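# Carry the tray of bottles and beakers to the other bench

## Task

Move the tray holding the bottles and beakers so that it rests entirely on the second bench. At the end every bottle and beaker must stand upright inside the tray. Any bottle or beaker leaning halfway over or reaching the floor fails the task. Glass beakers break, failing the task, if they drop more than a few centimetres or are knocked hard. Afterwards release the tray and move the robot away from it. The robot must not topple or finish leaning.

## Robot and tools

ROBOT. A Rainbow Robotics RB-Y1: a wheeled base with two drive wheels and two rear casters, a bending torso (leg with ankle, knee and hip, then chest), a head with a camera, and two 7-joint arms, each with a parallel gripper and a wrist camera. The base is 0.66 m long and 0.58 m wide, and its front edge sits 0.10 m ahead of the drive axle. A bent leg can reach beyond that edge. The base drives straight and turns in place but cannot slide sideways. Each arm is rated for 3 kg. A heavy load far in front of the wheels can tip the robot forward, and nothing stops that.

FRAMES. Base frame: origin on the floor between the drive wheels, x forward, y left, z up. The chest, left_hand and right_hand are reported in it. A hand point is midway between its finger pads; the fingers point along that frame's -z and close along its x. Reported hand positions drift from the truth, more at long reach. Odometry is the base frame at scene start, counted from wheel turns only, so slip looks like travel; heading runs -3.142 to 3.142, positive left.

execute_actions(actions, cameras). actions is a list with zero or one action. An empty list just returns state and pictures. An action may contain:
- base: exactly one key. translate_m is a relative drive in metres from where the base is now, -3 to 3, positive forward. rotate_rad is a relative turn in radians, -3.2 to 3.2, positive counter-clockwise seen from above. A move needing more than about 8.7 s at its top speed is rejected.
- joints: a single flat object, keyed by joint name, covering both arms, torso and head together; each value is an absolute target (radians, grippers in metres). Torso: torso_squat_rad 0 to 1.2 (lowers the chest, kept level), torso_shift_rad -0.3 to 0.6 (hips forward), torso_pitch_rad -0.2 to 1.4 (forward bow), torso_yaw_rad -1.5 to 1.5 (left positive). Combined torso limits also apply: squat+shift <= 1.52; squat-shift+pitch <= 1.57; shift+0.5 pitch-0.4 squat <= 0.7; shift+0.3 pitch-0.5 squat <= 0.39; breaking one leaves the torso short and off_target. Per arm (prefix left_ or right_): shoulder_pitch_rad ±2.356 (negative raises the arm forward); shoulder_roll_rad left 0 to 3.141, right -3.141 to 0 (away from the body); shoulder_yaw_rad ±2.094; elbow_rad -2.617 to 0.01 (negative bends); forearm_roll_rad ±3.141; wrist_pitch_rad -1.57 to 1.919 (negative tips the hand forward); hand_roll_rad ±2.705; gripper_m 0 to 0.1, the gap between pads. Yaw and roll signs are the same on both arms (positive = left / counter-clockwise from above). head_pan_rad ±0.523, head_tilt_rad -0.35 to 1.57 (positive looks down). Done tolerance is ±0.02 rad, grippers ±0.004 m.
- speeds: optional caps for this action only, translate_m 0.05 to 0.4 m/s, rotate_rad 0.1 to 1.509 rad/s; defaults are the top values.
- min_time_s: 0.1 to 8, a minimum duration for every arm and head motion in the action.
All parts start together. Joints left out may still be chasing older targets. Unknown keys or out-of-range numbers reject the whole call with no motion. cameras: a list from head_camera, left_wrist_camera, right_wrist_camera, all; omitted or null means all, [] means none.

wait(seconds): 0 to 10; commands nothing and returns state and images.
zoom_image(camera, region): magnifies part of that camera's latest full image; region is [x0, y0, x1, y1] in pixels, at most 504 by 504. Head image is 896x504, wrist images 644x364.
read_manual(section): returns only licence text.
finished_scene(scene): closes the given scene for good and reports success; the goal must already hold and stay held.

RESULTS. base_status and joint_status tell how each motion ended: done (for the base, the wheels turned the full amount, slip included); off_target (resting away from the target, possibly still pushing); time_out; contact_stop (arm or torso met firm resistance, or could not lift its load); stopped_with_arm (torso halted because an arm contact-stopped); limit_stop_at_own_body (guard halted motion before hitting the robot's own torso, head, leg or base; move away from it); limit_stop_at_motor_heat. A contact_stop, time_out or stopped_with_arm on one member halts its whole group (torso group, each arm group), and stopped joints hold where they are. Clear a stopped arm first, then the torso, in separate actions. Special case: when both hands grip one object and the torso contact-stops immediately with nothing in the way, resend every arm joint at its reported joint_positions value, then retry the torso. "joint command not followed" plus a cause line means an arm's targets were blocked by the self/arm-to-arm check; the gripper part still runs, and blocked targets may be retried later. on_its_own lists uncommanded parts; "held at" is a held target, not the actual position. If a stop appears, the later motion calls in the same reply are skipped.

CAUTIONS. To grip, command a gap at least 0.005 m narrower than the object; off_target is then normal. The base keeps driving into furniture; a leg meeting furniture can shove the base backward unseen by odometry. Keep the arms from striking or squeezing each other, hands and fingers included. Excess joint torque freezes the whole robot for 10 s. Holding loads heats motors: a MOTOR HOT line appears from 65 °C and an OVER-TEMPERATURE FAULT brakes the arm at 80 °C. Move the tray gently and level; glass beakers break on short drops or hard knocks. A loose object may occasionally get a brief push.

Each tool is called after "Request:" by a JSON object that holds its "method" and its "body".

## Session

Request:
{"method": "execute_actions", "body": {"actions": []}}

Scene clock: 0.00 s.
base_odometry: x=+0.000 y=+0.000 heading=+0.000 (m, m, rad; odometry frame)
base_status: not commanded
joint_positions: torso_squat_rad=+0.350 torso_shift_rad=+0.001 torso_pitch_rad=+0.001 torso_yaw_rad=-0.001 left_shoulder_pitch_rad=+0.052 left_shoulder_roll_rad=+0.028 left_shoulder_yaw_rad=-0.002 left_elbow_rad=-0.296 left_forearm_roll_rad=+0.014 left_wrist_pitch_rad=-0.017 left_hand_roll_rad=+0.014 left_gripper_m=+0.100 right_shoulder_pitch_rad=+0.047 right_shoulder_roll_rad=-0.009 right_shoulder_yaw_rad=+0.041 right_elbow_rad=-0.117 right_forearm_roll_rad=+0.014 right_wrist_pitch_rad=+0.002 right_hand_roll_rad=+0.030 right_gripper_m=+0.100 head_pan_rad=+0.000 head_tilt_rad=+0.399
joint_status: not commanded
chest: x=-0.2269 y=+0.0000 z=+1.2476 quat_wxyz=(+1.000, +0.000, +0.001, +0.000) (m; base frame)
left_hand: x=-0.1176 y=+0.2425 z=+0.5721 quat_wxyz=(+0.991, +0.013, -0.131, +0.019) (m; base frame)
right_hand: x=-0.2052 y=-0.2257 z=+0.5630 quat_wxyz=(+0.999, -0.004, -0.035, +0.035) (m; base frame)
pictures: head_camera, left_wrist_camera, right_wrist_camera
camera_calibration (this result's frames):
head_camera: T_world_to_cam=[[-0.0499989, -0.998746, -0.00262167, -0.00315126], [-0.397515, 0.0223082, -0.917324, 1.30263], [0.916232, -0.044823, -0.398132, 0.708209], [0, 0, 0, 1]] pos_world=[-0.131226, -0.000462583, 1.47689]
left_wrist_camera: T_world_to_cam=[[0.960142, -0.0117128, 0.279267, -0.0434716], [-0.179716, -0.791096, 0.584696, -0.131825], [0.214079, -0.61158, -0.761669, 0.694325], [0, 0, 0, 1]] pos_world=[-0.130592, 0.31984, 0.618064]
right_wrist_camera: T_world_to_cam=[[-0.998543, -0.0129732, -0.0523878, -0.173053], [-0.0442531, 0.752457, 0.657153, -0.178233], [0.0308942, 0.658513, -0.751935, 0.665784], [0, 0, 0, 1]] pos_world=[-0.201257, -0.30656, 0.608686]
Images, in order (width x height): head_camera 896x504, left_wrist_camera 644x364, right_wrist_camera 644x364.

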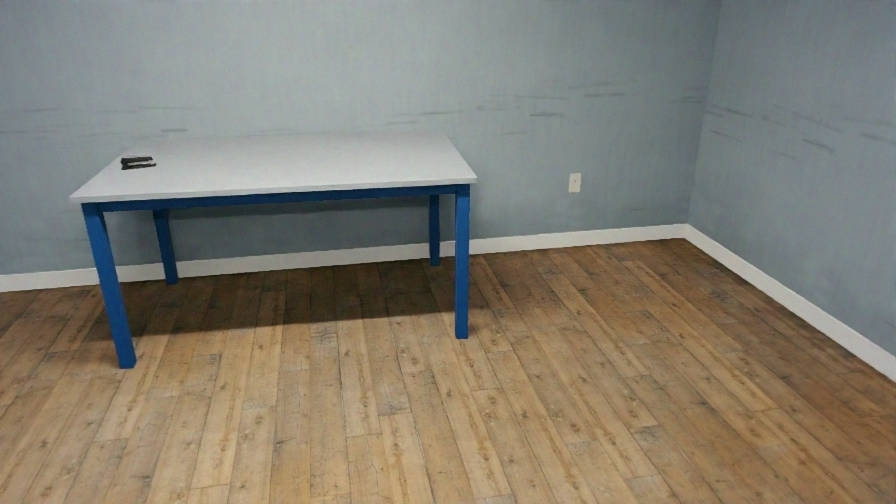

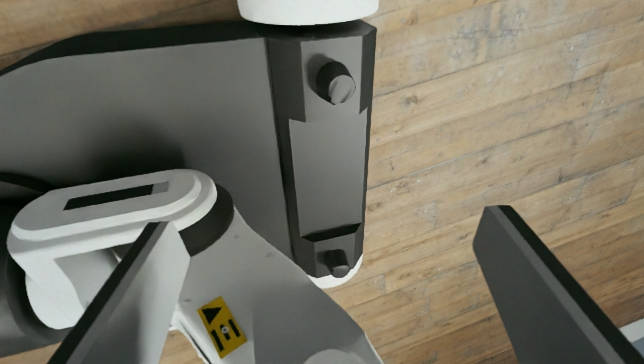

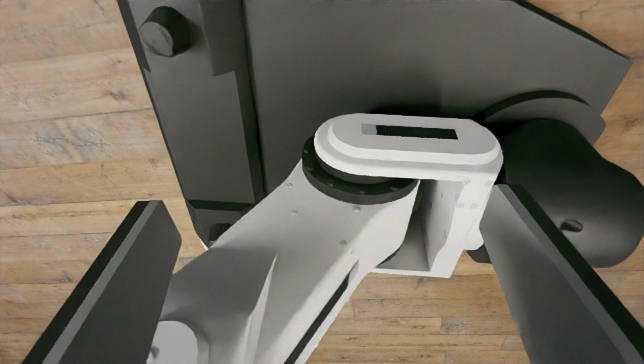

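Request:
{"method": "execute_actions", "body": {"actions": [{"base": {"rotate_rad": -3.03}, "joints": {"head_tilt_rad": 0.45}}], "cameras": ["head_camera"]}}

Scene clock: 8.47 s.
base_odometry: x=+0.000 y=+0.000 heading=-3.029 (m, m, rad; odometry frame)
base_status: done
joint_positions: torso_squat_rad=+0.350 torso_shift_rad=+0.001 torso_pitch_rad=+0.001 torso_yaw_rad=-0.001 left_shoulder_pitch_rad=+0.052 left_shoulder_roll_rad=+0.028 left_shoulder_yaw_rad=-0.002 left_elbow_rad=-0.296 left_forearm_roll_rad=+0.014 left_wrist_pitch_rad=-0.017 left_hand_roll_rad=+0.014 left_gripper_m=+0.100 right_shoulder_pitch_rad=+0.047 right_shoulder_roll_rad=-0.009 right_shoulder_yaw_rad=+0.041 right_elbow_rad=-0.117 right_forearm_roll_rad=+0.014 right_wrist_pitch_rad=+0.002 right_hand_roll_rad=+0.030 right_gripper_m=+0.100 head_pan_rad=+0.000 head_tilt_rad=+0.450
joint_status: all done
chest: x=-0.2270 y=+0.0000 z=+1.2476 quat_wxyz=(+1.000, +0.000, +0.001, +0.000) (m; base frame)
left_hand: x=-0.1176 y=+0.2425 z=+0.5721 quat_wxyz=(+0.991, +0.013, -0.131, +0.019) (m; base frame)
right_hand: x=-0.2052 y=-0.2257 z=+0.5630 quat_wxyz=(+0.999, -0.004, -0.035, +0.035) (m; base frame)
pictures: head_camera
camera_calibration (this result's frames):
head_camera: T_world_to_cam=[[-0.0500872, -0.998745, -0.000104976, -0.00680639], [-0.443569, 0.0223392, -0.895962, 1.26223], [0.894839, -0.0448296, -0.444132, 0.770494], [0, 0, 0, 1]] pos_world=[-0.12992, -0.000454262, 1.47311]
Images, in order (width x height): head_camera 896x504.

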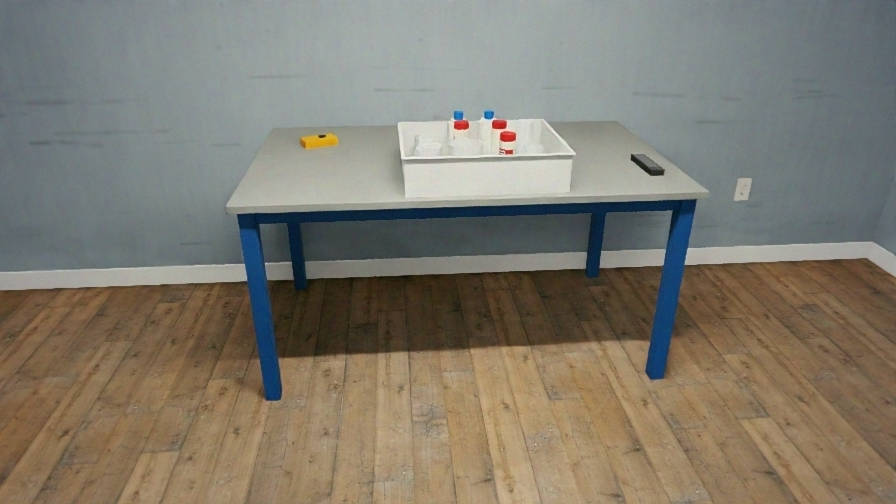

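Request:
{"method": "zoom_image", "body": {"camera": "head_camera", "region": [380, 95, 600, 225]}}

Request:
{"method": "zoom_image", "body": {"camera": "head_camera", "region": [210, 170, 460, 420]}}

Request:
{"method": "zoom_image", "body": {"camera": "head_camera", "region": [520, 150, 770, 400]}}

Region (380, 95, 600, 225) of head_camera's 896x504 image, scaled by 2.291, with more detail than that image has; it fills the top 298 rows of this view, and the rest is white.

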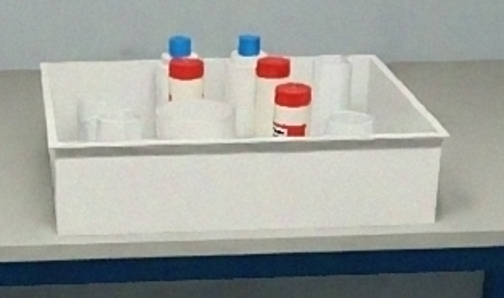

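Region (210, 170, 460, 420) of head_camera's 896x504 image, scaled by 2.016, with more detail than that image has.

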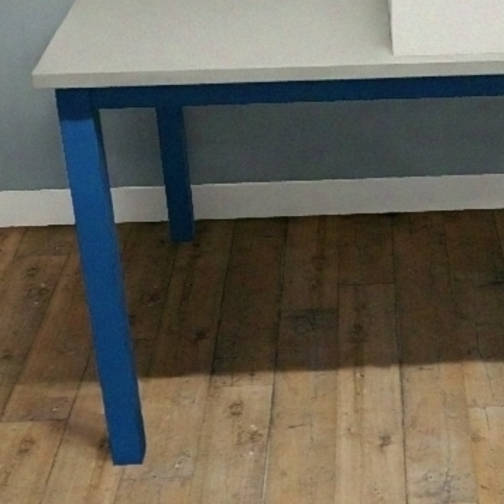

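Region (520, 150, 770, 400) of head_camera's 896x504 image, scaled by 2.016, with more detail than that image has.

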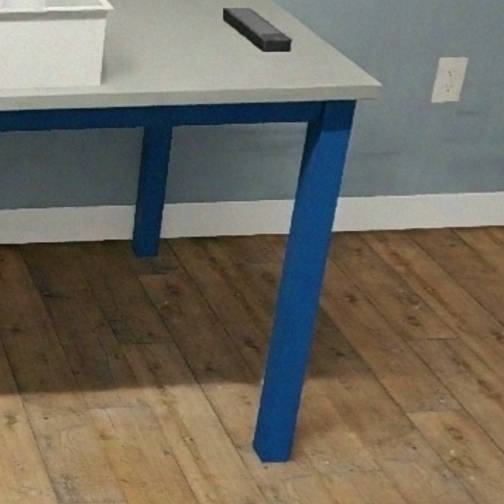

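Request:
{"method": "execute_actions", "body": {"actions": [{"base": {"rotate_rad": -0.141}}], "cameras": []}}

Request:
{"method": "execute_actions", "body": {"actions": [{"base": {"translate_m": 1.62}, "joints": {"torso_squat_rad": 0.2, "torso_pitch_rad": 0.2, "head_tilt_rad": 0.75, "left_shoulder_pitch_rad": -1.073, "left_shoulder_roll_rad": 0.267, "left_shoulder_yaw_rad": 0.353, "left_elbow_rad": -1.112, "left_forearm_roll_rad": 0.041, "left_wrist_pitch_rad": 1.7585, "left_hand_roll_rad": -1.6515, "left_gripper_m": 0.045, "right_shoulder_pitch_rad": -1.078, "right_shoulder_roll_rad": -0.263, "right_shoulder_yaw_rad": -0.353, "right_elbow_rad": -1.112, "right_forearm_roll_rad": -0.041, "right_wrist_pitch_rad": 1.7585, "right_hand_roll_rad": 1.6515, "right_gripper_m": 0.045}, "min_time_s": 2.5}], "cameras": ["head_camera"]}}

Scene clock: 20.87 s.
base_odometry: x=+0.000 y=+0.000 heading=+3.114 (m, m, rad; odometry frame)
base_status: done
joint_positions: torso_squat_rad=+0.350 torso_shift_rad=+0.001 torso_pitch_rad=+0.001 torso_yaw_rad=-0.001 left_shoulder_pitch_rad=+0.052 left_shoulder_roll_rad=+0.028 left_shoulder_yaw_rad=-0.002 left_elbow_rad=-0.296 left_forearm_roll_rad=+0.014 left_wrist_pitch_rad=-0.017 left_hand_roll_rad=+0.014 left_gripper_m=+0.100 right_shoulder_pitch_rad=+0.047 right_shoulder_roll_rad=-0.009 right_shoulder_yaw_rad=+0.041 right_elbow_rad=-0.117 right_forearm_roll_rad=+0.014 right_wrist_pitch_rad=+0.002 right_hand_roll_rad=+0.030 right_gripper_m=+0.100 head_pan_rad=+0.000 head_tilt_rad=+0.450
joint_status: not commanded
chest: x=-0.2270 y=+0.0000 z=+1.2476 quat_wxyz=(+1.000, +0.000, +0.001, +0.000) (m; base frame)
left_hand: x=-0.1176 y=+0.2425 z=+0.5721 quat_wxyz=(+0.991, +0.013, -0.131, +0.019) (m; base frame)
right_hand: x=-0.2052 y=-0.2257 z=+0.5630 quat_wxyz=(+0.999, -0.004, -0.035, +0.035) (m; base frame)
pictures: none
No camera images: the call's "cameras" was empty. Leave "cameras" out to get every camera's image.

Scene clock: 26.27 s.
base_odometry: x=-1.619 y=+0.046 heading=+3.113 (m, m, rad; odometry frame)
base_status: done
joint_positions: torso_squat_rad=+0.200 torso_shift_rad=+0.001 torso_pitch_rad=+0.200 torso_yaw_rad=-0.001 left_shoulder_pitch_rad=-1.073 left_shoulder_roll_rad=+0.267 left_shoulder_yaw_rad=+0.353 left_elbow_rad=-1.112 left_forearm_roll_rad=+0.041 left_wrist_pitch_rad=+1.758 left_hand_roll_rad=-1.651 left_gripper_m=+0.045 right_shoulder_pitch_rad=-1.078 right_shoulder_roll_rad=-0.263 right_shoulder_yaw_rad=-0.353 right_elbow_rad=-1.112 right_forearm_roll_rad=-0.041 right_wrist_pitch_rad=+1.758 right_hand_roll_rad=+1.651 right_gripper_m=+0.045 head_pan_rad=+0.000 head_tilt_rad=+0.750
joint_status: all done
chest: x=-0.1657 y=+0.0000 z=+1.2698 quat_wxyz=(+0.995, +0.000, +0.100, +0.000) (m; base frame)
left_hand: x=+0.3792 y=+0.2667 z=+1.0462 quat_wxyz=(+0.702, +0.081, -0.081, -0.703) (m; base frame)
right_hand: x=+0.3801 y=-0.2644 z=+1.0482 quat_wxyz=(+0.701, -0.082, -0.083, +0.703) (m; base frame)
pictures: head_camera
camera_calibration (this result's frames):
head_camera: T_world_to_cam=[[-0.044161, -0.998743, 0.0237321, -0.0359906], [-0.818309, 0.0225354, -0.574337, 0.810055], [0.57308, -0.0447835, -0.818275, 1.20001], [0, 0, 0, 1]] pos_world=[-0.0264175, -0.000459531, 1.44804]
Images, in order (width x height): head_camera 896x504.

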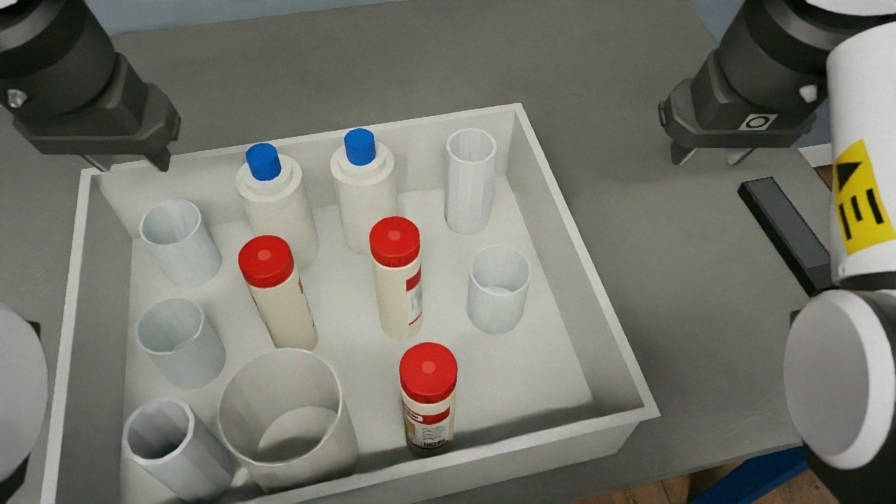

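Request:
{"method": "execute_actions", "body": {"actions": []}}

Scene clock: 29.00 s.
base_odometry: x=-1.619 y=+0.046 heading=+3.113 (m, m, rad; odometry frame)
base_status: done
joint_positions: torso_squat_rad=+0.200 torso_shift_rad=+0.001 torso_pitch_rad=+0.200 torso_yaw_rad=-0.001 left_shoulder_pitch_rad=-1.073 left_shoulder_roll_rad=+0.267 left_shoulder_yaw_rad=+0.353 left_elbow_rad=-1.112 left_forearm_roll_rad=+0.041 left_wrist_pitch_rad=+1.758 left_hand_roll_rad=-1.651 left_gripper_m=+0.045 right_shoulder_pitch_rad=-1.078 right_shoulder_roll_rad=-0.263 right_shoulder_yaw_rad=-0.353 right_elbow_rad=-1.112 right_forearm_roll_rad=-0.041 right_wrist_pitch_rad=+1.758 right_hand_roll_rad=+1.651 right_gripper_m=+0.045 head_pan_rad=+0.000 head_tilt_rad=+0.750
joint_status: all done
chest: x=-0.1657 y=+0.0000 z=+1.2698 quat_wxyz=(+0.995, +0.000, +0.100, +0.000) (m; base frame)
left_hand: x=+0.3792 y=+0.2667 z=+1.0462 quat_wxyz=(+0.702, +0.081, -0.081, -0.703) (m; base frame)
right_hand: x=+0.3801 y=-0.2644 z=+1.0482 quat_wxyz=(+0.701, -0.082, -0.083, +0.703) (m; base frame)
pictures: head_camera, left_wrist_camera, right_wrist_camera
camera_calibration (this result's frames):
head_camera: T_world_to_cam=[[-0.0441612, -0.998743, 0.0237314, -0.0359903], [-0.818304, 0.0225357, -0.574344, 0.810059], [0.573087, -0.0447832, -0.81827, 1.20001], [0, 0, 0, 1]] pos_world=[-0.0264266, -0.000459795, 1.44804]
left_wrist_camera: T_world_to_cam=[[-0.0484051, -0.998779, 0.00991543, 0.274946], [-0.895512, 0.0477929, 0.442464, -0.104103], [-0.442397, 0.0125381, -0.896732, 1.1876], [0, 0, 0, 1]] pos_world=[0.445473, 0.264696, 1.10829]
right_wrist_camera: T_world_to_cam=[[-0.0551852, -0.998475, 0.00167145, -0.239538], [-0.879837, 0.0494195, 0.472699, -0.116977], [-0.472061, 0.0246154, -0.881222, 1.19706], [0, 0, 0, 1]] pos_world=[0.448945, -0.262858, 1.11057]
Images, in order (width x height): head_camera 896x504, left_wrist_camera 644x364, right_wrist_camera 644x364.

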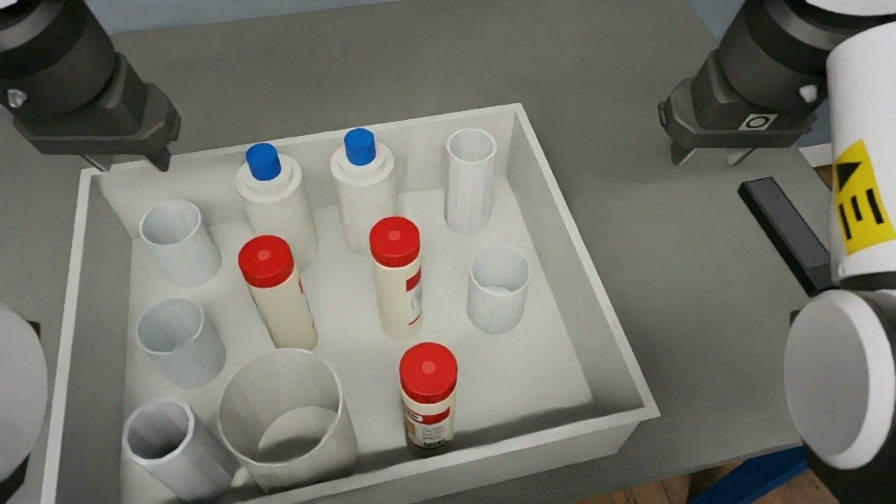

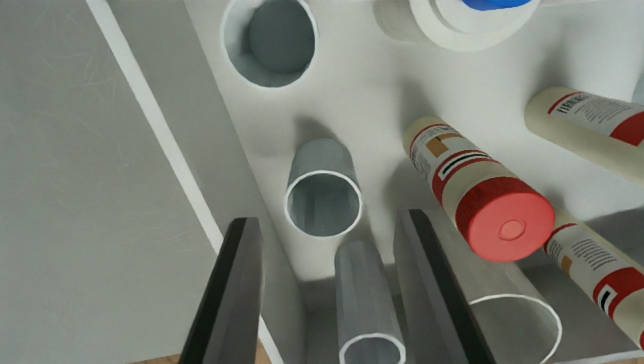

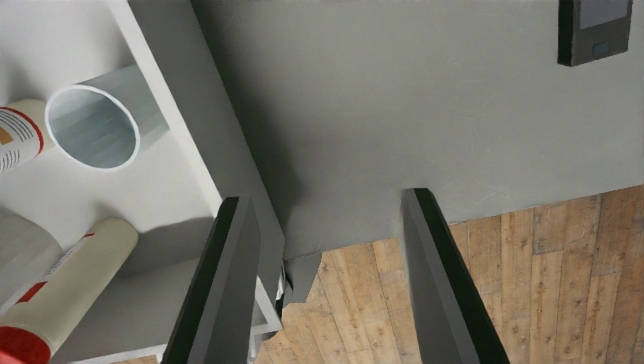

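Request:
{"method": "execute_actions", "body": {"actions": [{"base": {"rotate_rad": 0.195}, "joints": {"torso_pitch_rad": 0.34, "head_tilt_rad": 0.62}}]}}

Scene clock: 35.40 s.
base_odometry: x=-1.619 y=+0.046 heading=-2.976 (m, m, rad; odometry frame)
base_status: done
joint_positions: torso_squat_rad=+0.200 torso_shift_rad=+0.001 torso_pitch_rad=+0.340 torso_yaw_rad=-0.001 left_shoulder_pitch_rad=-1.073 left_shoulder_roll_rad=+0.267 left_shoulder_yaw_rad=+0.353 left_elbow_rad=-1.112 left_forearm_roll_rad=+0.041 left_wrist_pitch_rad=+1.758 left_hand_roll_rad=-1.651 left_gripper_m=+0.045 right_shoulder_pitch_rad=-1.078 right_shoulder_roll_rad=-0.263 right_shoulder_yaw_rad=-0.353 right_elbow_rad=-1.112 right_forearm_roll_rad=-0.041 right_wrist_pitch_rad=+1.758 right_hand_roll_rad=+1.651 right_gripper_m=+0.045 head_pan_rad=+0.000 head_tilt_rad=+0.620
joint_status: all done
chest: x=-0.1240 y=+0.0000 z=+1.2582 quat_wxyz=(+0.986, +0.000, +0.169, +0.000) (m; base frame)
left_hand: x=+0.3844 y=+0.2668 z=+0.9608 quat_wxyz=(+0.706, +0.032, -0.032, -0.706) (m; base frame)
right_hand: x=+0.3856 y=-0.2644 z=+0.9626 quat_wxyz=(+0.705, -0.032, -0.034, +0.707) (m; base frame)
pictures: head_camera, left_wrist_camera, right_wrist_camera
camera_calibration (this result's frames):
head_camera: T_world_to_cam=[[-0.0438118, -0.998746, 0.0242127, -0.0331738], [-0.824079, 0.0224274, -0.566031, 0.840808], [0.564778, -0.044752, -0.824028, 1.15109], [0, 0, 0, 1]] pos_world=[0.0413276, -0.000475672, 1.42526]
left_wrist_camera: T_world_to_cam=[[-0.0464869, -0.998781, 0.0165725, 0.268921], [-0.824996, 0.0477419, 0.563118, -0.204683], [-0.563223, 0.0125054, -0.82621, 1.092], [0, 0, 0, 1]] pos_world=[0.45868, 0.264709, 1.01303]
right_wrist_camera: T_world_to_cam=[[-0.0544395, -0.998474, 0.00930746, -0.246751], [-0.805234, 0.0494117, 0.590894, -0.214257], [-0.590452, 0.0246733, -0.806695, 1.09814], [0, 0, 0, 1]] pos_world=[0.462442, -0.262883, 1.01477]
Images, in order (width x height): head_camera 896x504, left_wrist_camera 644x364, right_wrist_camera 644x364.

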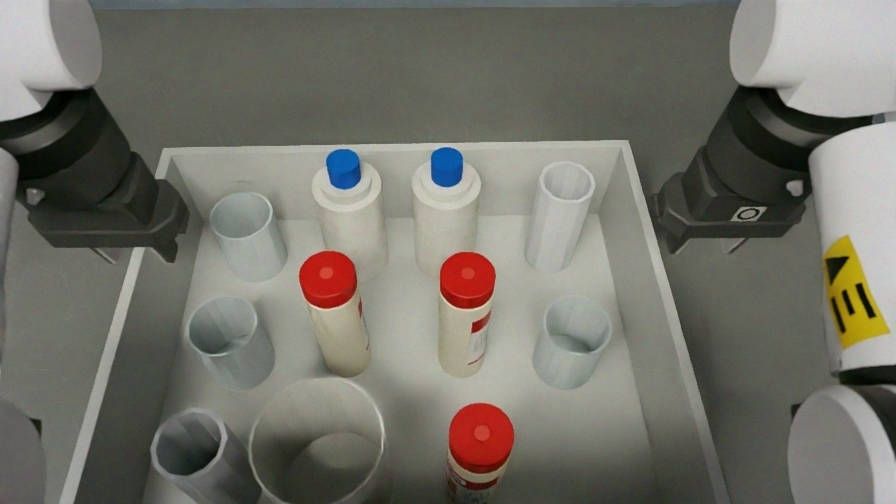

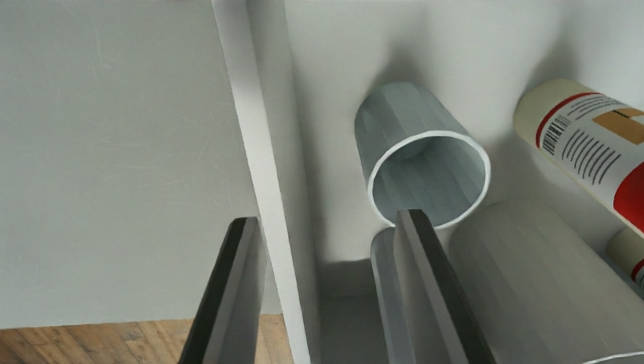

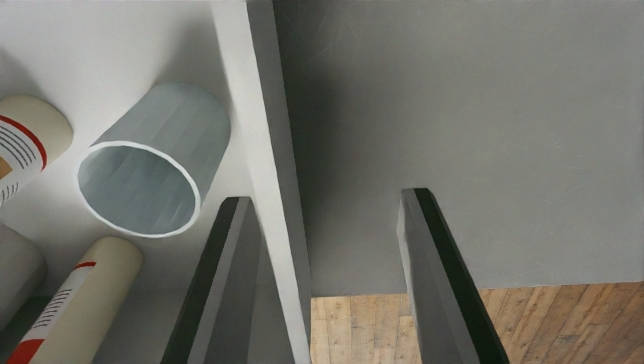

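Request:
{"method": "zoom_image", "body": {"camera": "head_camera", "region": [100, 110, 340, 290]}}

Request:
{"method": "zoom_image", "body": {"camera": "head_camera", "region": [520, 110, 760, 290]}}

Region (100, 110, 340, 290) of head_camera's 896x504 image, scaled by 2.100, with more detail than that image has; it fills the top 378 rows of this view, and the rest is white.

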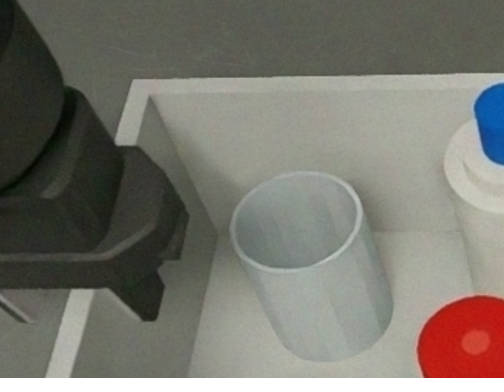

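Region (520, 110, 760, 290) of head_camera's 896x504 image, scaled by 2.100, with more detail than that image has; it fills the top 378 rows of this view, and the rest is white.

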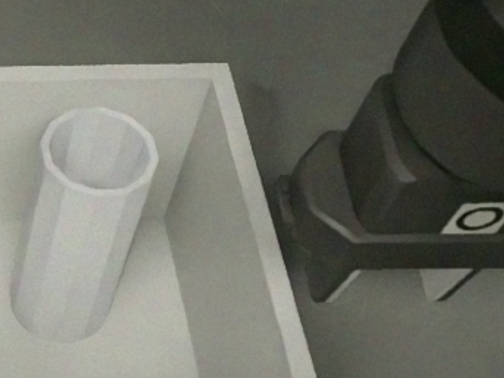

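Request:
{"method": "execute_actions", "body": {"actions": [{"joints": {"left_shoulder_pitch_rad": -1.0625, "left_shoulder_roll_rad": 0.2905, "left_shoulder_yaw_rad": 0.386, "left_hand_roll_rad": -1.694, "right_shoulder_pitch_rad": -1.0885, "right_shoulder_roll_rad": -0.2395, "right_shoulder_yaw_rad": -0.320, "right_hand_roll_rad": 1.609, "torso_pitch_rad": 0.40, "head_tilt_rad": 0.6}}]}}

Scene clock: 48.37 s.
base_odometry: x=-1.620 y=+0.046 heading=-2.976 (m, m, rad; odometry frame)
base_status: not commanded
joint_positions: torso_squat_rad=+0.200 torso_shift_rad=+0.001 torso_pitch_rad=+0.400 torso_yaw_rad=-0.001 left_shoulder_pitch_rad=-1.063 left_shoulder_roll_rad=+0.291 left_shoulder_yaw_rad=+0.386 left_elbow_rad=-1.112 left_forearm_roll_rad=+0.041 left_wrist_pitch_rad=+1.758 left_hand_roll_rad=-1.694 left_gripper_m=+0.045 right_shoulder_pitch_rad=-1.088 right_shoulder_roll_rad=-0.239 right_shoulder_yaw_rad=-0.320 right_elbow_rad=-1.112 right_forearm_roll_rad=-0.041 right_wrist_pitch_rad=+1.758 right_hand_roll_rad=+1.609 right_gripper_m=+0.045 head_pan_rad=+0.000 head_tilt_rad=+0.600
joint_status: all done
chest: x=-0.1067 y=+0.0000 z=+1.2515 quat_wxyz=(+0.980, +0.000, +0.199, +0.000) (m; base frame)
left_hand: x=+0.3807 y=+0.2858 z=+0.9243 quat_wxyz=(+0.707, +0.011, -0.011, -0.707) (m; base frame)
right_hand: x=+0.3859 y=-0.2455 z=+0.9262 quat_wxyz=(+0.706, -0.011, -0.013, +0.708) (m; base frame)
pictures: head_camera, left_wrist_camera, right_wrist_camera
camera_calibration (this result's frames):
head_camera: T_world_to_cam=[[-0.0427717, -0.998748, 0.0259567, -0.0341124], [-0.846054, 0.02239, -0.532627, 0.809078], [0.531379, -0.0447421, -0.845952, 1.15615], [0, 0, 0, 1]] pos_world=[0.0687089, -0.000456288, 1.40987]
left_wrist_camera: T_world_to_cam=[[-0.0453749, -0.998789, 0.0190055, 0.285726], [-0.790111, 0.0475234, 0.611119, -0.24564], [-0.611283, 0.012713, -0.79131, 1.0456], [0, 0, 0, 1]] pos_world=[0.458038, 0.283761, 0.972078]
right_wrist_camera: T_world_to_cam=[[-0.0538262, -0.998474, 0.0123546, -0.230513], [-0.768685, 0.0493295, 0.637723, -0.250871], [-0.637359, 0.0248294, -0.770167, 1.05285], [0, 0, 0, 1]] pos_world=[0.465792, -0.243927, 0.973701]
Images, in order (width x height): head_camera 896x504, left_wrist_camera 644x364, right_wrist_camera 644x364.

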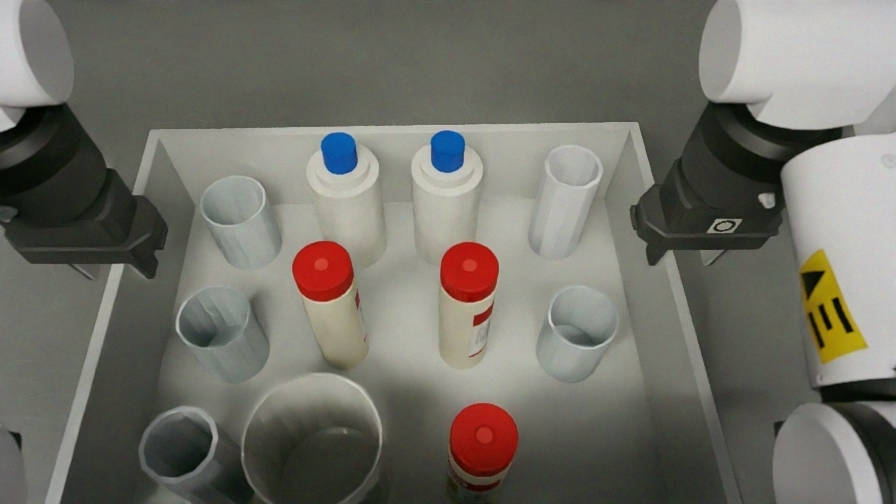

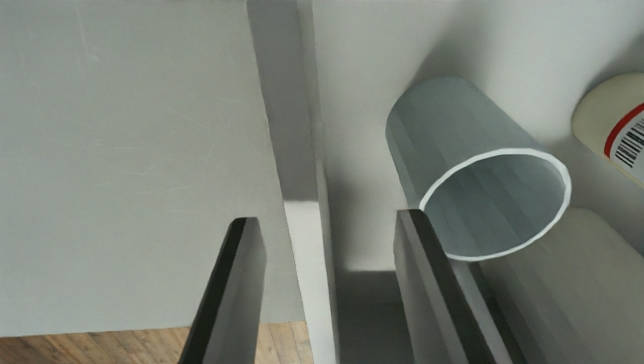

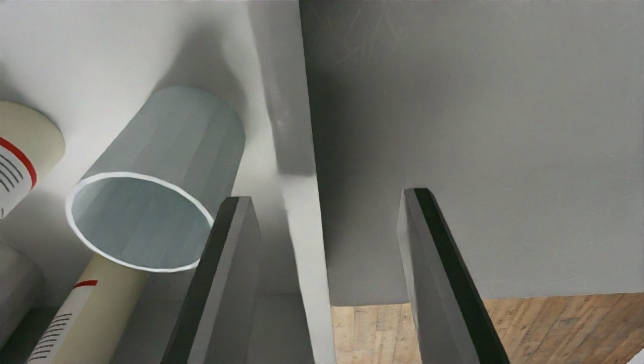

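Request:
{"method": "execute_actions", "body": {"actions": [{"joints": {"left_shoulder_pitch_rad": -1.058, "left_shoulder_roll_rad": 0.3004, "left_shoulder_yaw_rad": 0.400, "left_hand_roll_rad": -1.712, "right_shoulder_pitch_rad": -1.093, "right_shoulder_roll_rad": -0.2296, "right_shoulder_yaw_rad": -0.306, "right_hand_roll_rad": 1.591, "torso_squat_rad": 0.38}}]}}

Scene clock: 56.07 s.
base_odometry: x=-1.620 y=+0.046 heading=-2.976 (m, m, rad; odometry frame)
base_status: not commanded
joint_positions: torso_squat_rad=+0.380 torso_shift_rad=+0.001 torso_pitch_rad=+0.400 torso_yaw_rad=-0.001 left_shoulder_pitch_rad=-1.058 left_shoulder_roll_rad=+0.300 left_shoulder_yaw_rad=+0.400 left_elbow_rad=-1.112 left_forearm_roll_rad=+0.041 left_wrist_pitch_rad=+1.758 left_hand_roll_rad=-1.712 left_gripper_m=+0.045 right_shoulder_pitch_rad=-1.093 right_shoulder_roll_rad=-0.230 right_shoulder_yaw_rad=-0.306 right_elbow_rad=-1.112 right_forearm_roll_rad=-0.041 right_wrist_pitch_rad=+1.758 right_hand_roll_rad=+1.591 right_gripper_m=+0.045 head_pan_rad=+0.000 head_tilt_rad=+0.600
joint_status: all done
chest: x=-0.1068 y=+0.0000 z=+1.2156 quat_wxyz=(+0.980, +0.000, +0.199, +0.000) (m; base frame)
left_hand: x=+0.3796 y=+0.2937 z=+0.8885 quat_wxyz=(+0.707, +0.011, -0.011, -0.707) (m; base frame)
right_hand: x=+0.3865 y=-0.2375 z=+0.8905 quat_wxyz=(+0.706, -0.011, -0.013, +0.708) (m; base frame)
pictures: head_camera, left_wrist_camera, right_wrist_camera
camera_calibration (this result's frames):
head_camera: T_world_to_cam=[[-0.0427751, -0.998748, 0.0259536, -0.0331707], [-0.845993, 0.0223893, -0.532724, 0.789966], [0.531476, -0.0447439, -0.845891, 1.12571], [0, 0, 0, 1]] pos_world=[0.0686006, -0.000447435, 1.37392]
left_wrist_camera: T_world_to_cam=[[-0.0455587, -0.998782, 0.0189442, 0.294389], [-0.790359, 0.0476367, 0.610789, -0.224706], [-0.610947, 0.0128541, -0.791567, 1.01651], [0, 0, 0, 1]] pos_world=[0.456845, 0.291668, 0.936304]
right_wrist_camera: T_world_to_cam=[[-0.0538123, -0.998473, 0.0125018, -0.222191], [-0.769086, 0.0494283, 0.637232, -0.227496], [-0.636877, 0.0246759, -0.770571, 1.0257], [0, 0, 0, 1]] pos_world=[0.466324, -0.235917, 0.93812]
Images, in order (width x height): head_camera 896x504, left_wrist_camera 644x364, right_wrist_camera 644x364.

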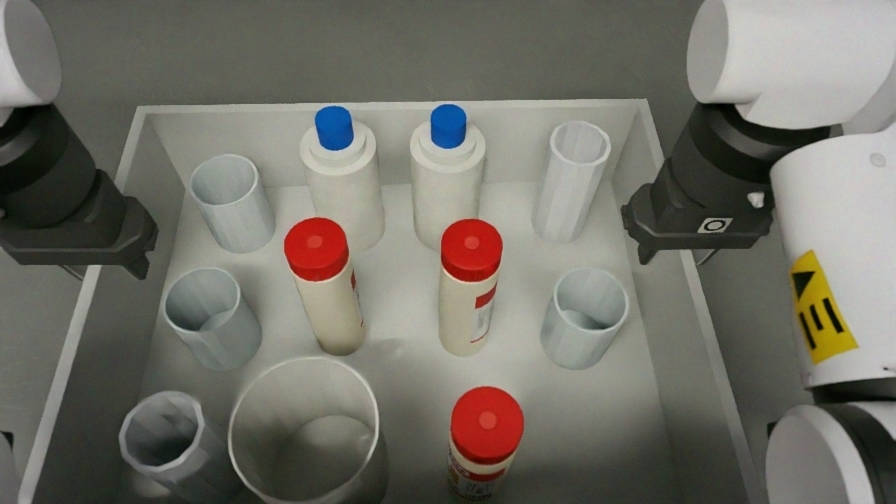

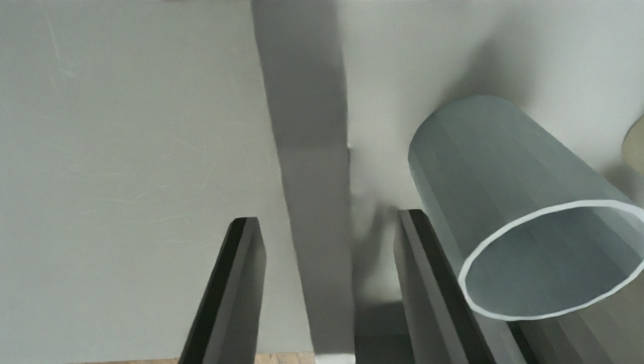

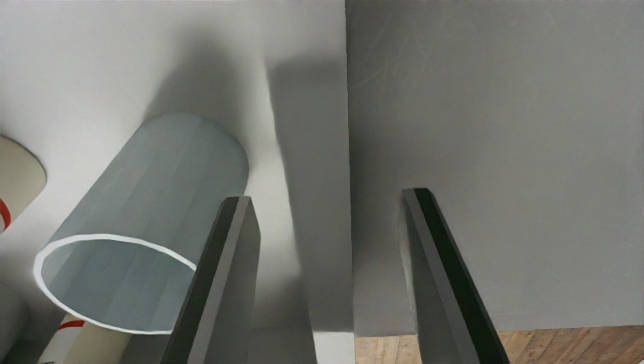

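Request:
{"method": "execute_actions", "body": {"actions": [{"joints": {"torso_squat_rad": 0.455}}]}}

Scene clock: 58.07 s.
base_odometry: x=-1.620 y=+0.046 heading=-2.976 (m, m, rad; odometry frame)
base_status: not commanded
joint_positions: torso_squat_rad=+0.455 torso_shift_rad=+0.001 torso_pitch_rad=+0.400 torso_yaw_rad=-0.001 left_shoulder_pitch_rad=-1.058 left_shoulder_roll_rad=+0.300 left_shoulder_yaw_rad=+0.400 left_elbow_rad=-1.112 left_forearm_roll_rad=+0.041 left_wrist_pitch_rad=+1.758 left_hand_roll_rad=-1.712 left_gripper_m=+0.045 right_shoulder_pitch_rad=-1.093 right_shoulder_roll_rad=-0.230 right_shoulder_yaw_rad=-0.306 right_elbow_rad=-1.112 right_forearm_roll_rad=-0.041 right_wrist_pitch_rad=+1.758 right_hand_roll_rad=+1.591 right_gripper_m=+0.045 head_pan_rad=+0.000 head_tilt_rad=+0.600
joint_status: all done
chest: x=-0.1068 y=+0.0000 z=+1.1943 quat_wxyz=(+0.980, +0.000, +0.199, +0.000) (m; base frame)
left_hand: x=+0.3796 y=+0.2937 z=+0.8672 quat_wxyz=(+0.707, +0.011, -0.011, -0.707) (m; base frame)
right_hand: x=+0.3865 y=-0.2375 z=+0.8692 quat_wxyz=(+0.706, -0.011, -0.013, +0.708) (m; base frame)
pictures: head_camera, left_wrist_camera, right_wrist_camera
camera_calibration (this result's frames):
head_camera: T_world_to_cam=[[-0.042774, -0.998748, 0.0259551, -0.0326154], [-0.846008, 0.0223889, -0.532699, 0.778593], [0.531451, -0.0447439, -0.845907, 1.10772], [0, 0, 0, 1]] pos_world=[0.0686011, -0.000442584, 1.35263]
left_wrist_camera: T_world_to_cam=[[-0.0455578, -0.998782, 0.0189462, 0.294794], [-0.790339, 0.0476367, 0.610815, -0.21174], [-0.610973, 0.0128534, -0.791547, 0.99963], [0, 0, 0, 1]] pos_world=[0.456831, 0.291673, 0.915003]
right_wrist_camera: T_world_to_cam=[[-0.0538163, -0.998473, 0.0125066, -0.221927], [-0.769056, 0.0494333, 0.637267, -0.213977], [-0.636912, 0.0246771, -0.770542, 1.00926], [0, 0, 0, 1]] pos_world=[0.466305, -0.235916, 0.916812]
Images, in order (width x height): head_camera 896x504, left_wrist_camera 644x364, right_wrist_camera 644x364.

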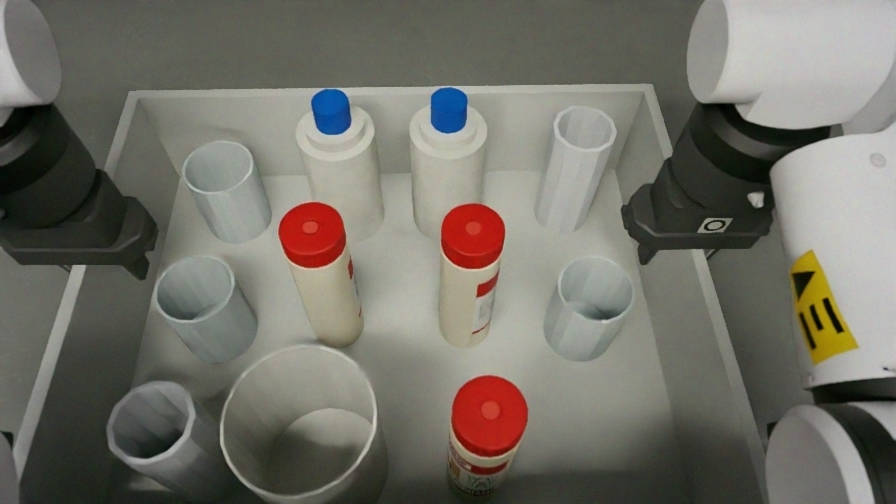

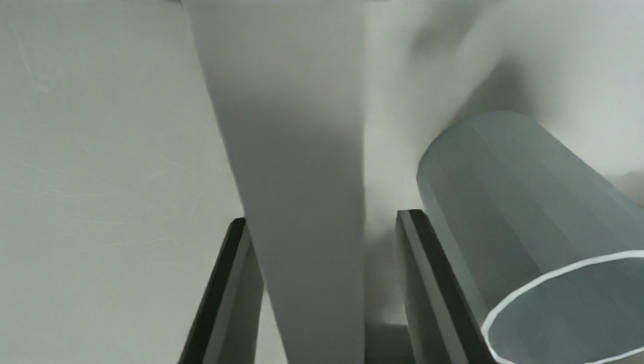

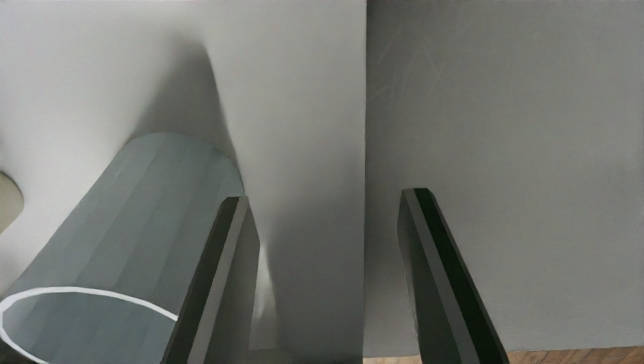

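Request:
{"method": "execute_actions", "body": {"actions": [{"joints": {"torso_squat_rad": 0.468}}], "cameras": ["left_wrist_camera", "right_wrist_camera"]}}

Scene clock: 59.50 s.
base_odometry: x=-1.620 y=+0.046 heading=-2.976 (m, m, rad; odometry frame)
base_status: not commanded
joint_positions: torso_squat_rad=+0.468 torso_shift_rad=+0.001 torso_pitch_rad=+0.400 torso_yaw_rad=-0.001 left_shoulder_pitch_rad=-1.058 left_shoulder_roll_rad=+0.300 left_shoulder_yaw_rad=+0.400 left_elbow_rad=-1.112 left_forearm_roll_rad=+0.041 left_wrist_pitch_rad=+1.758 left_hand_roll_rad=-1.712 left_gripper_m=+0.045 right_shoulder_pitch_rad=-1.093 right_shoulder_roll_rad=-0.230 right_shoulder_yaw_rad=-0.306 right_elbow_rad=-1.112 right_forearm_roll_rad=-0.041 right_wrist_pitch_rad=+1.758 right_hand_roll_rad=+1.591 right_gripper_m=+0.045 head_pan_rad=+0.000 head_tilt_rad=+0.600
joint_status: all done
chest: x=-0.1068 y=+0.0000 z=+1.1902 quat_wxyz=(+0.980, +0.000, +0.199, +0.000) (m; base frame)
left_hand: x=+0.3796 y=+0.2937 z=+0.8632 quat_wxyz=(+0.707, +0.011, -0.011, -0.707) (m; base frame)
right_hand: x=+0.3865 y=-0.2375 z=+0.8652 quat_wxyz=(+0.706, -0.011, -0.013, +0.708) (m; base frame)
pictures: left_wrist_camera, right_wrist_camera
camera_calibration (this result's frames):
left_wrist_camera: T_world_to_cam=[[-0.0455579, -0.998782, 0.0189458, 0.294872], [-0.790339, 0.0476366, 0.610815, -0.209268], [-0.610974, 0.0128539, -0.791547, 0.996423], [0, 0, 0, 1]] pos_world=[0.456829, 0.291674, 0.910953]
right_wrist_camera: T_world_to_cam=[[-0.0538211, -0.998472, 0.0125091, -0.221879], [-0.769046, 0.0494382, 0.637279, -0.211412], [-0.636924, 0.024679, -0.770531, 1.00612], [0, 0, 0, 1]] pos_world=[0.466297, -0.235919, 0.912754]
Images, in order (width x height): left_wrist_camera 644x364, right_wrist_camera 644x364.

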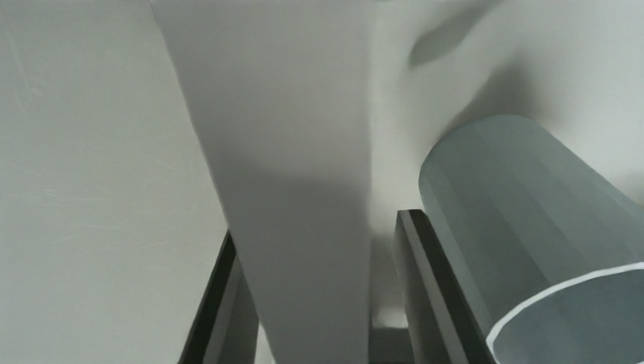

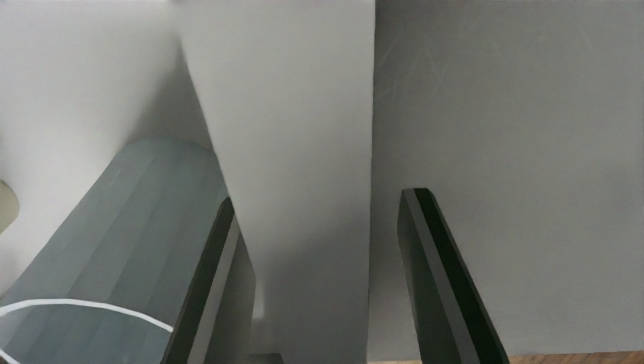

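Request:
{"method": "execute_actions", "body": {"actions": [{"joints": {"torso_squat_rad": 0.478}}], "cameras": ["left_wrist_camera", "right_wrist_camera"]}}

Scene clock: 60.70 s.
base_odometry: x=-1.619 y=+0.046 heading=-2.976 (m, m, rad; odometry frame)
base_status: not commanded
joint_positions: torso_squat_rad=+0.478 torso_shift_rad=+0.001 torso_pitch_rad=+0.399 torso_yaw_rad=-0.001 left_shoulder_pitch_rad=-1.059 left_shoulder_roll_rad=+0.301 left_shoulder_yaw_rad=+0.400 left_elbow_rad=-1.113 left_forearm_roll_rad=+0.041 left_wrist_pitch_rad=+1.759 left_hand_roll_rad=-1.712 left_gripper_m=+0.045 right_shoulder_pitch_rad=-1.093 right_shoulder_roll_rad=-0.230 right_shoulder_yaw_rad=-0.306 right_elbow_rad=-1.112 right_forearm_roll_rad=-0.041 right_wrist_pitch_rad=+1.759 right_hand_roll_rad=+1.591 right_gripper_m=+0.045 head_pan_rad=+0.000 head_tilt_rad=+0.600
joint_status: all done
chest: x=-0.1073 y=-0.0001 z=+1.1871 quat_wxyz=(+0.980, +0.000, +0.198, +0.000) (m; base frame)
left_hand: x=+0.3800 y=+0.2938 z=+0.8616 quat_wxyz=(+0.707, +0.012, -0.012, -0.707) (m; base frame)
right_hand: x=+0.3864 y=-0.2374 z=+0.8628 quat_wxyz=(+0.706, -0.012, -0.014, +0.708) (m; base frame)
pictures: left_wrist_camera, right_wrist_camera
camera_calibration (this result's frames):
left_wrist_camera: T_world_to_cam=[[-0.0456938, -0.99879, 0.0182095, 0.295709], [-0.79217, 0.0473344, 0.608462, -0.205117], [-0.608588, 0.0133779, -0.793374, 0.995955], [0, 0, 0, 1]] pos_world=[0.457151, 0.291736, 0.909585]
right_wrist_camera: T_world_to_cam=[[-0.0537437, -0.99848, 0.0122511, -0.221636], [-0.770041, 0.0492525, 0.636091, -0.208556], [-0.635727, 0.0247521, -0.771517, 1.00464], [0, 0, 0, 1]] pos_world=[0.466169, -0.235894, 0.910473]
Images, in order (width x height): left_wrist_camera 644x364, right_wrist_camera 644x364.

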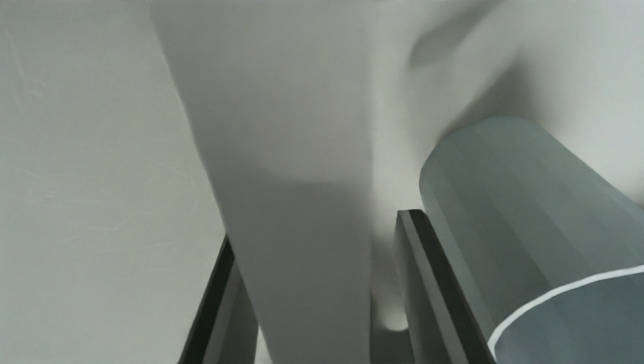

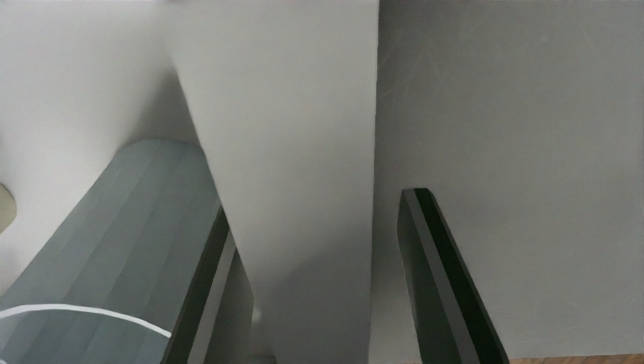

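Request:
{"method": "execute_actions", "body": {"actions": [{"joints": {"right_shoulder_pitch_rad": -1.091, "left_gripper_m": 0.0, "right_gripper_m": 0.0}}]}}

Scene clock: 62.43 s.
base_odometry: x=-1.619 y=+0.046 heading=-2.976 (m, m, rad; odometry frame)
base_status: not commanded
joint_positions: torso_squat_rad=+0.478 torso_shift_rad=+0.001 torso_pitch_rad=+0.399 torso_yaw_rad=-0.001 left_shoulder_pitch_rad=-1.059 left_shoulder_roll_rad=+0.301 left_shoulder_yaw_rad=+0.400 left_elbow_rad=-1.113 left_forearm_roll_rad=+0.041 left_wrist_pitch_rad=+1.759 left_hand_roll_rad=-1.712 left_gripper_m=+0.011 right_shoulder_pitch_rad=-1.092 right_shoulder_roll_rad=-0.230 right_shoulder_yaw_rad=-0.306 right_elbow_rad=-1.113 right_forearm_roll_rad=-0.041 right_wrist_pitch_rad=+1.758 right_hand_roll_rad=+1.591 right_gripper_m=+0.010 head_pan_rad=+0.000 head_tilt_rad=+0.600
joint_status: left_gripper_m off_target (ended at +0.011, target +0.000); right_gripper_m off_target (ended at +0.010, target +0.000); the others done
chest: x=-0.1074 y=-0.0001 z=+1.1871 quat_wxyz=(+0.980, +0.000, +0.198, +0.000) (m; base frame)
left_hand: x=+0.3800 y=+0.2937 z=+0.8616 quat_wxyz=(+0.707, +0.012, -0.012, -0.707) (m; base frame)
right_hand: x=+0.3862 y=-0.2375 z=+0.8626 quat_wxyz=(+0.706, -0.012, -0.014, +0.708) (m; base frame)
pictures: head_camera, left_wrist_camera, right_wrist_camera
camera_calibration (this result's frames):
head_camera: T_world_to_cam=[[-0.0428049, -0.998751, 0.0257561, -0.0322975], [-0.845411, 0.0224712, -0.533643, 0.775475], [0.532398, -0.044617, -0.845318, 1.1014], [0, 0, 0, 1]] pos_world=[0.0678323, -0.000542057, 1.34569]
left_wrist_camera: T_world_to_cam=[[-0.045833, -0.998776, 0.0185913, 0.295292], [-0.79227, 0.0476796, 0.608305, -0.205033], [-0.608447, 0.0131511, -0.793486, 0.996112], [0, 0, 0, 1]] pos_world=[0.457173, 0.291606, 0.909633]
right_wrist_camera: T_world_to_cam=[[-0.0539383, -0.998471, 0.012083, -0.221523], [-0.769903, 0.0492905, 0.636255, -0.208781], [-0.635877, 0.0250158, -0.771384, 1.00436], [0, 0, 0, 1]] pos_world=[0.465961, -0.236019, 0.910263]
Images, in order (width x height): head_camera 896x504, left_wrist_camera 644x364, right_wrist_camera 644x364.

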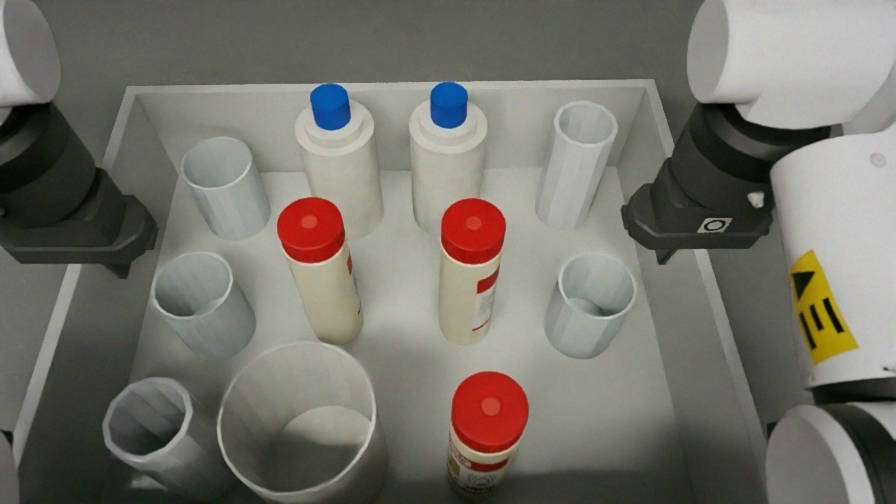

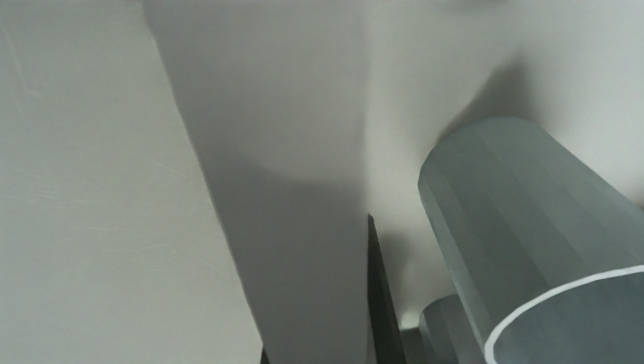

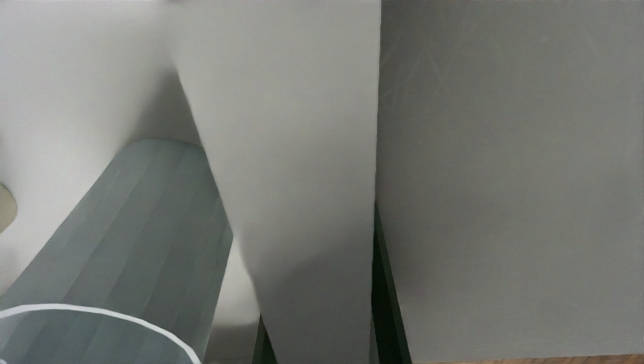

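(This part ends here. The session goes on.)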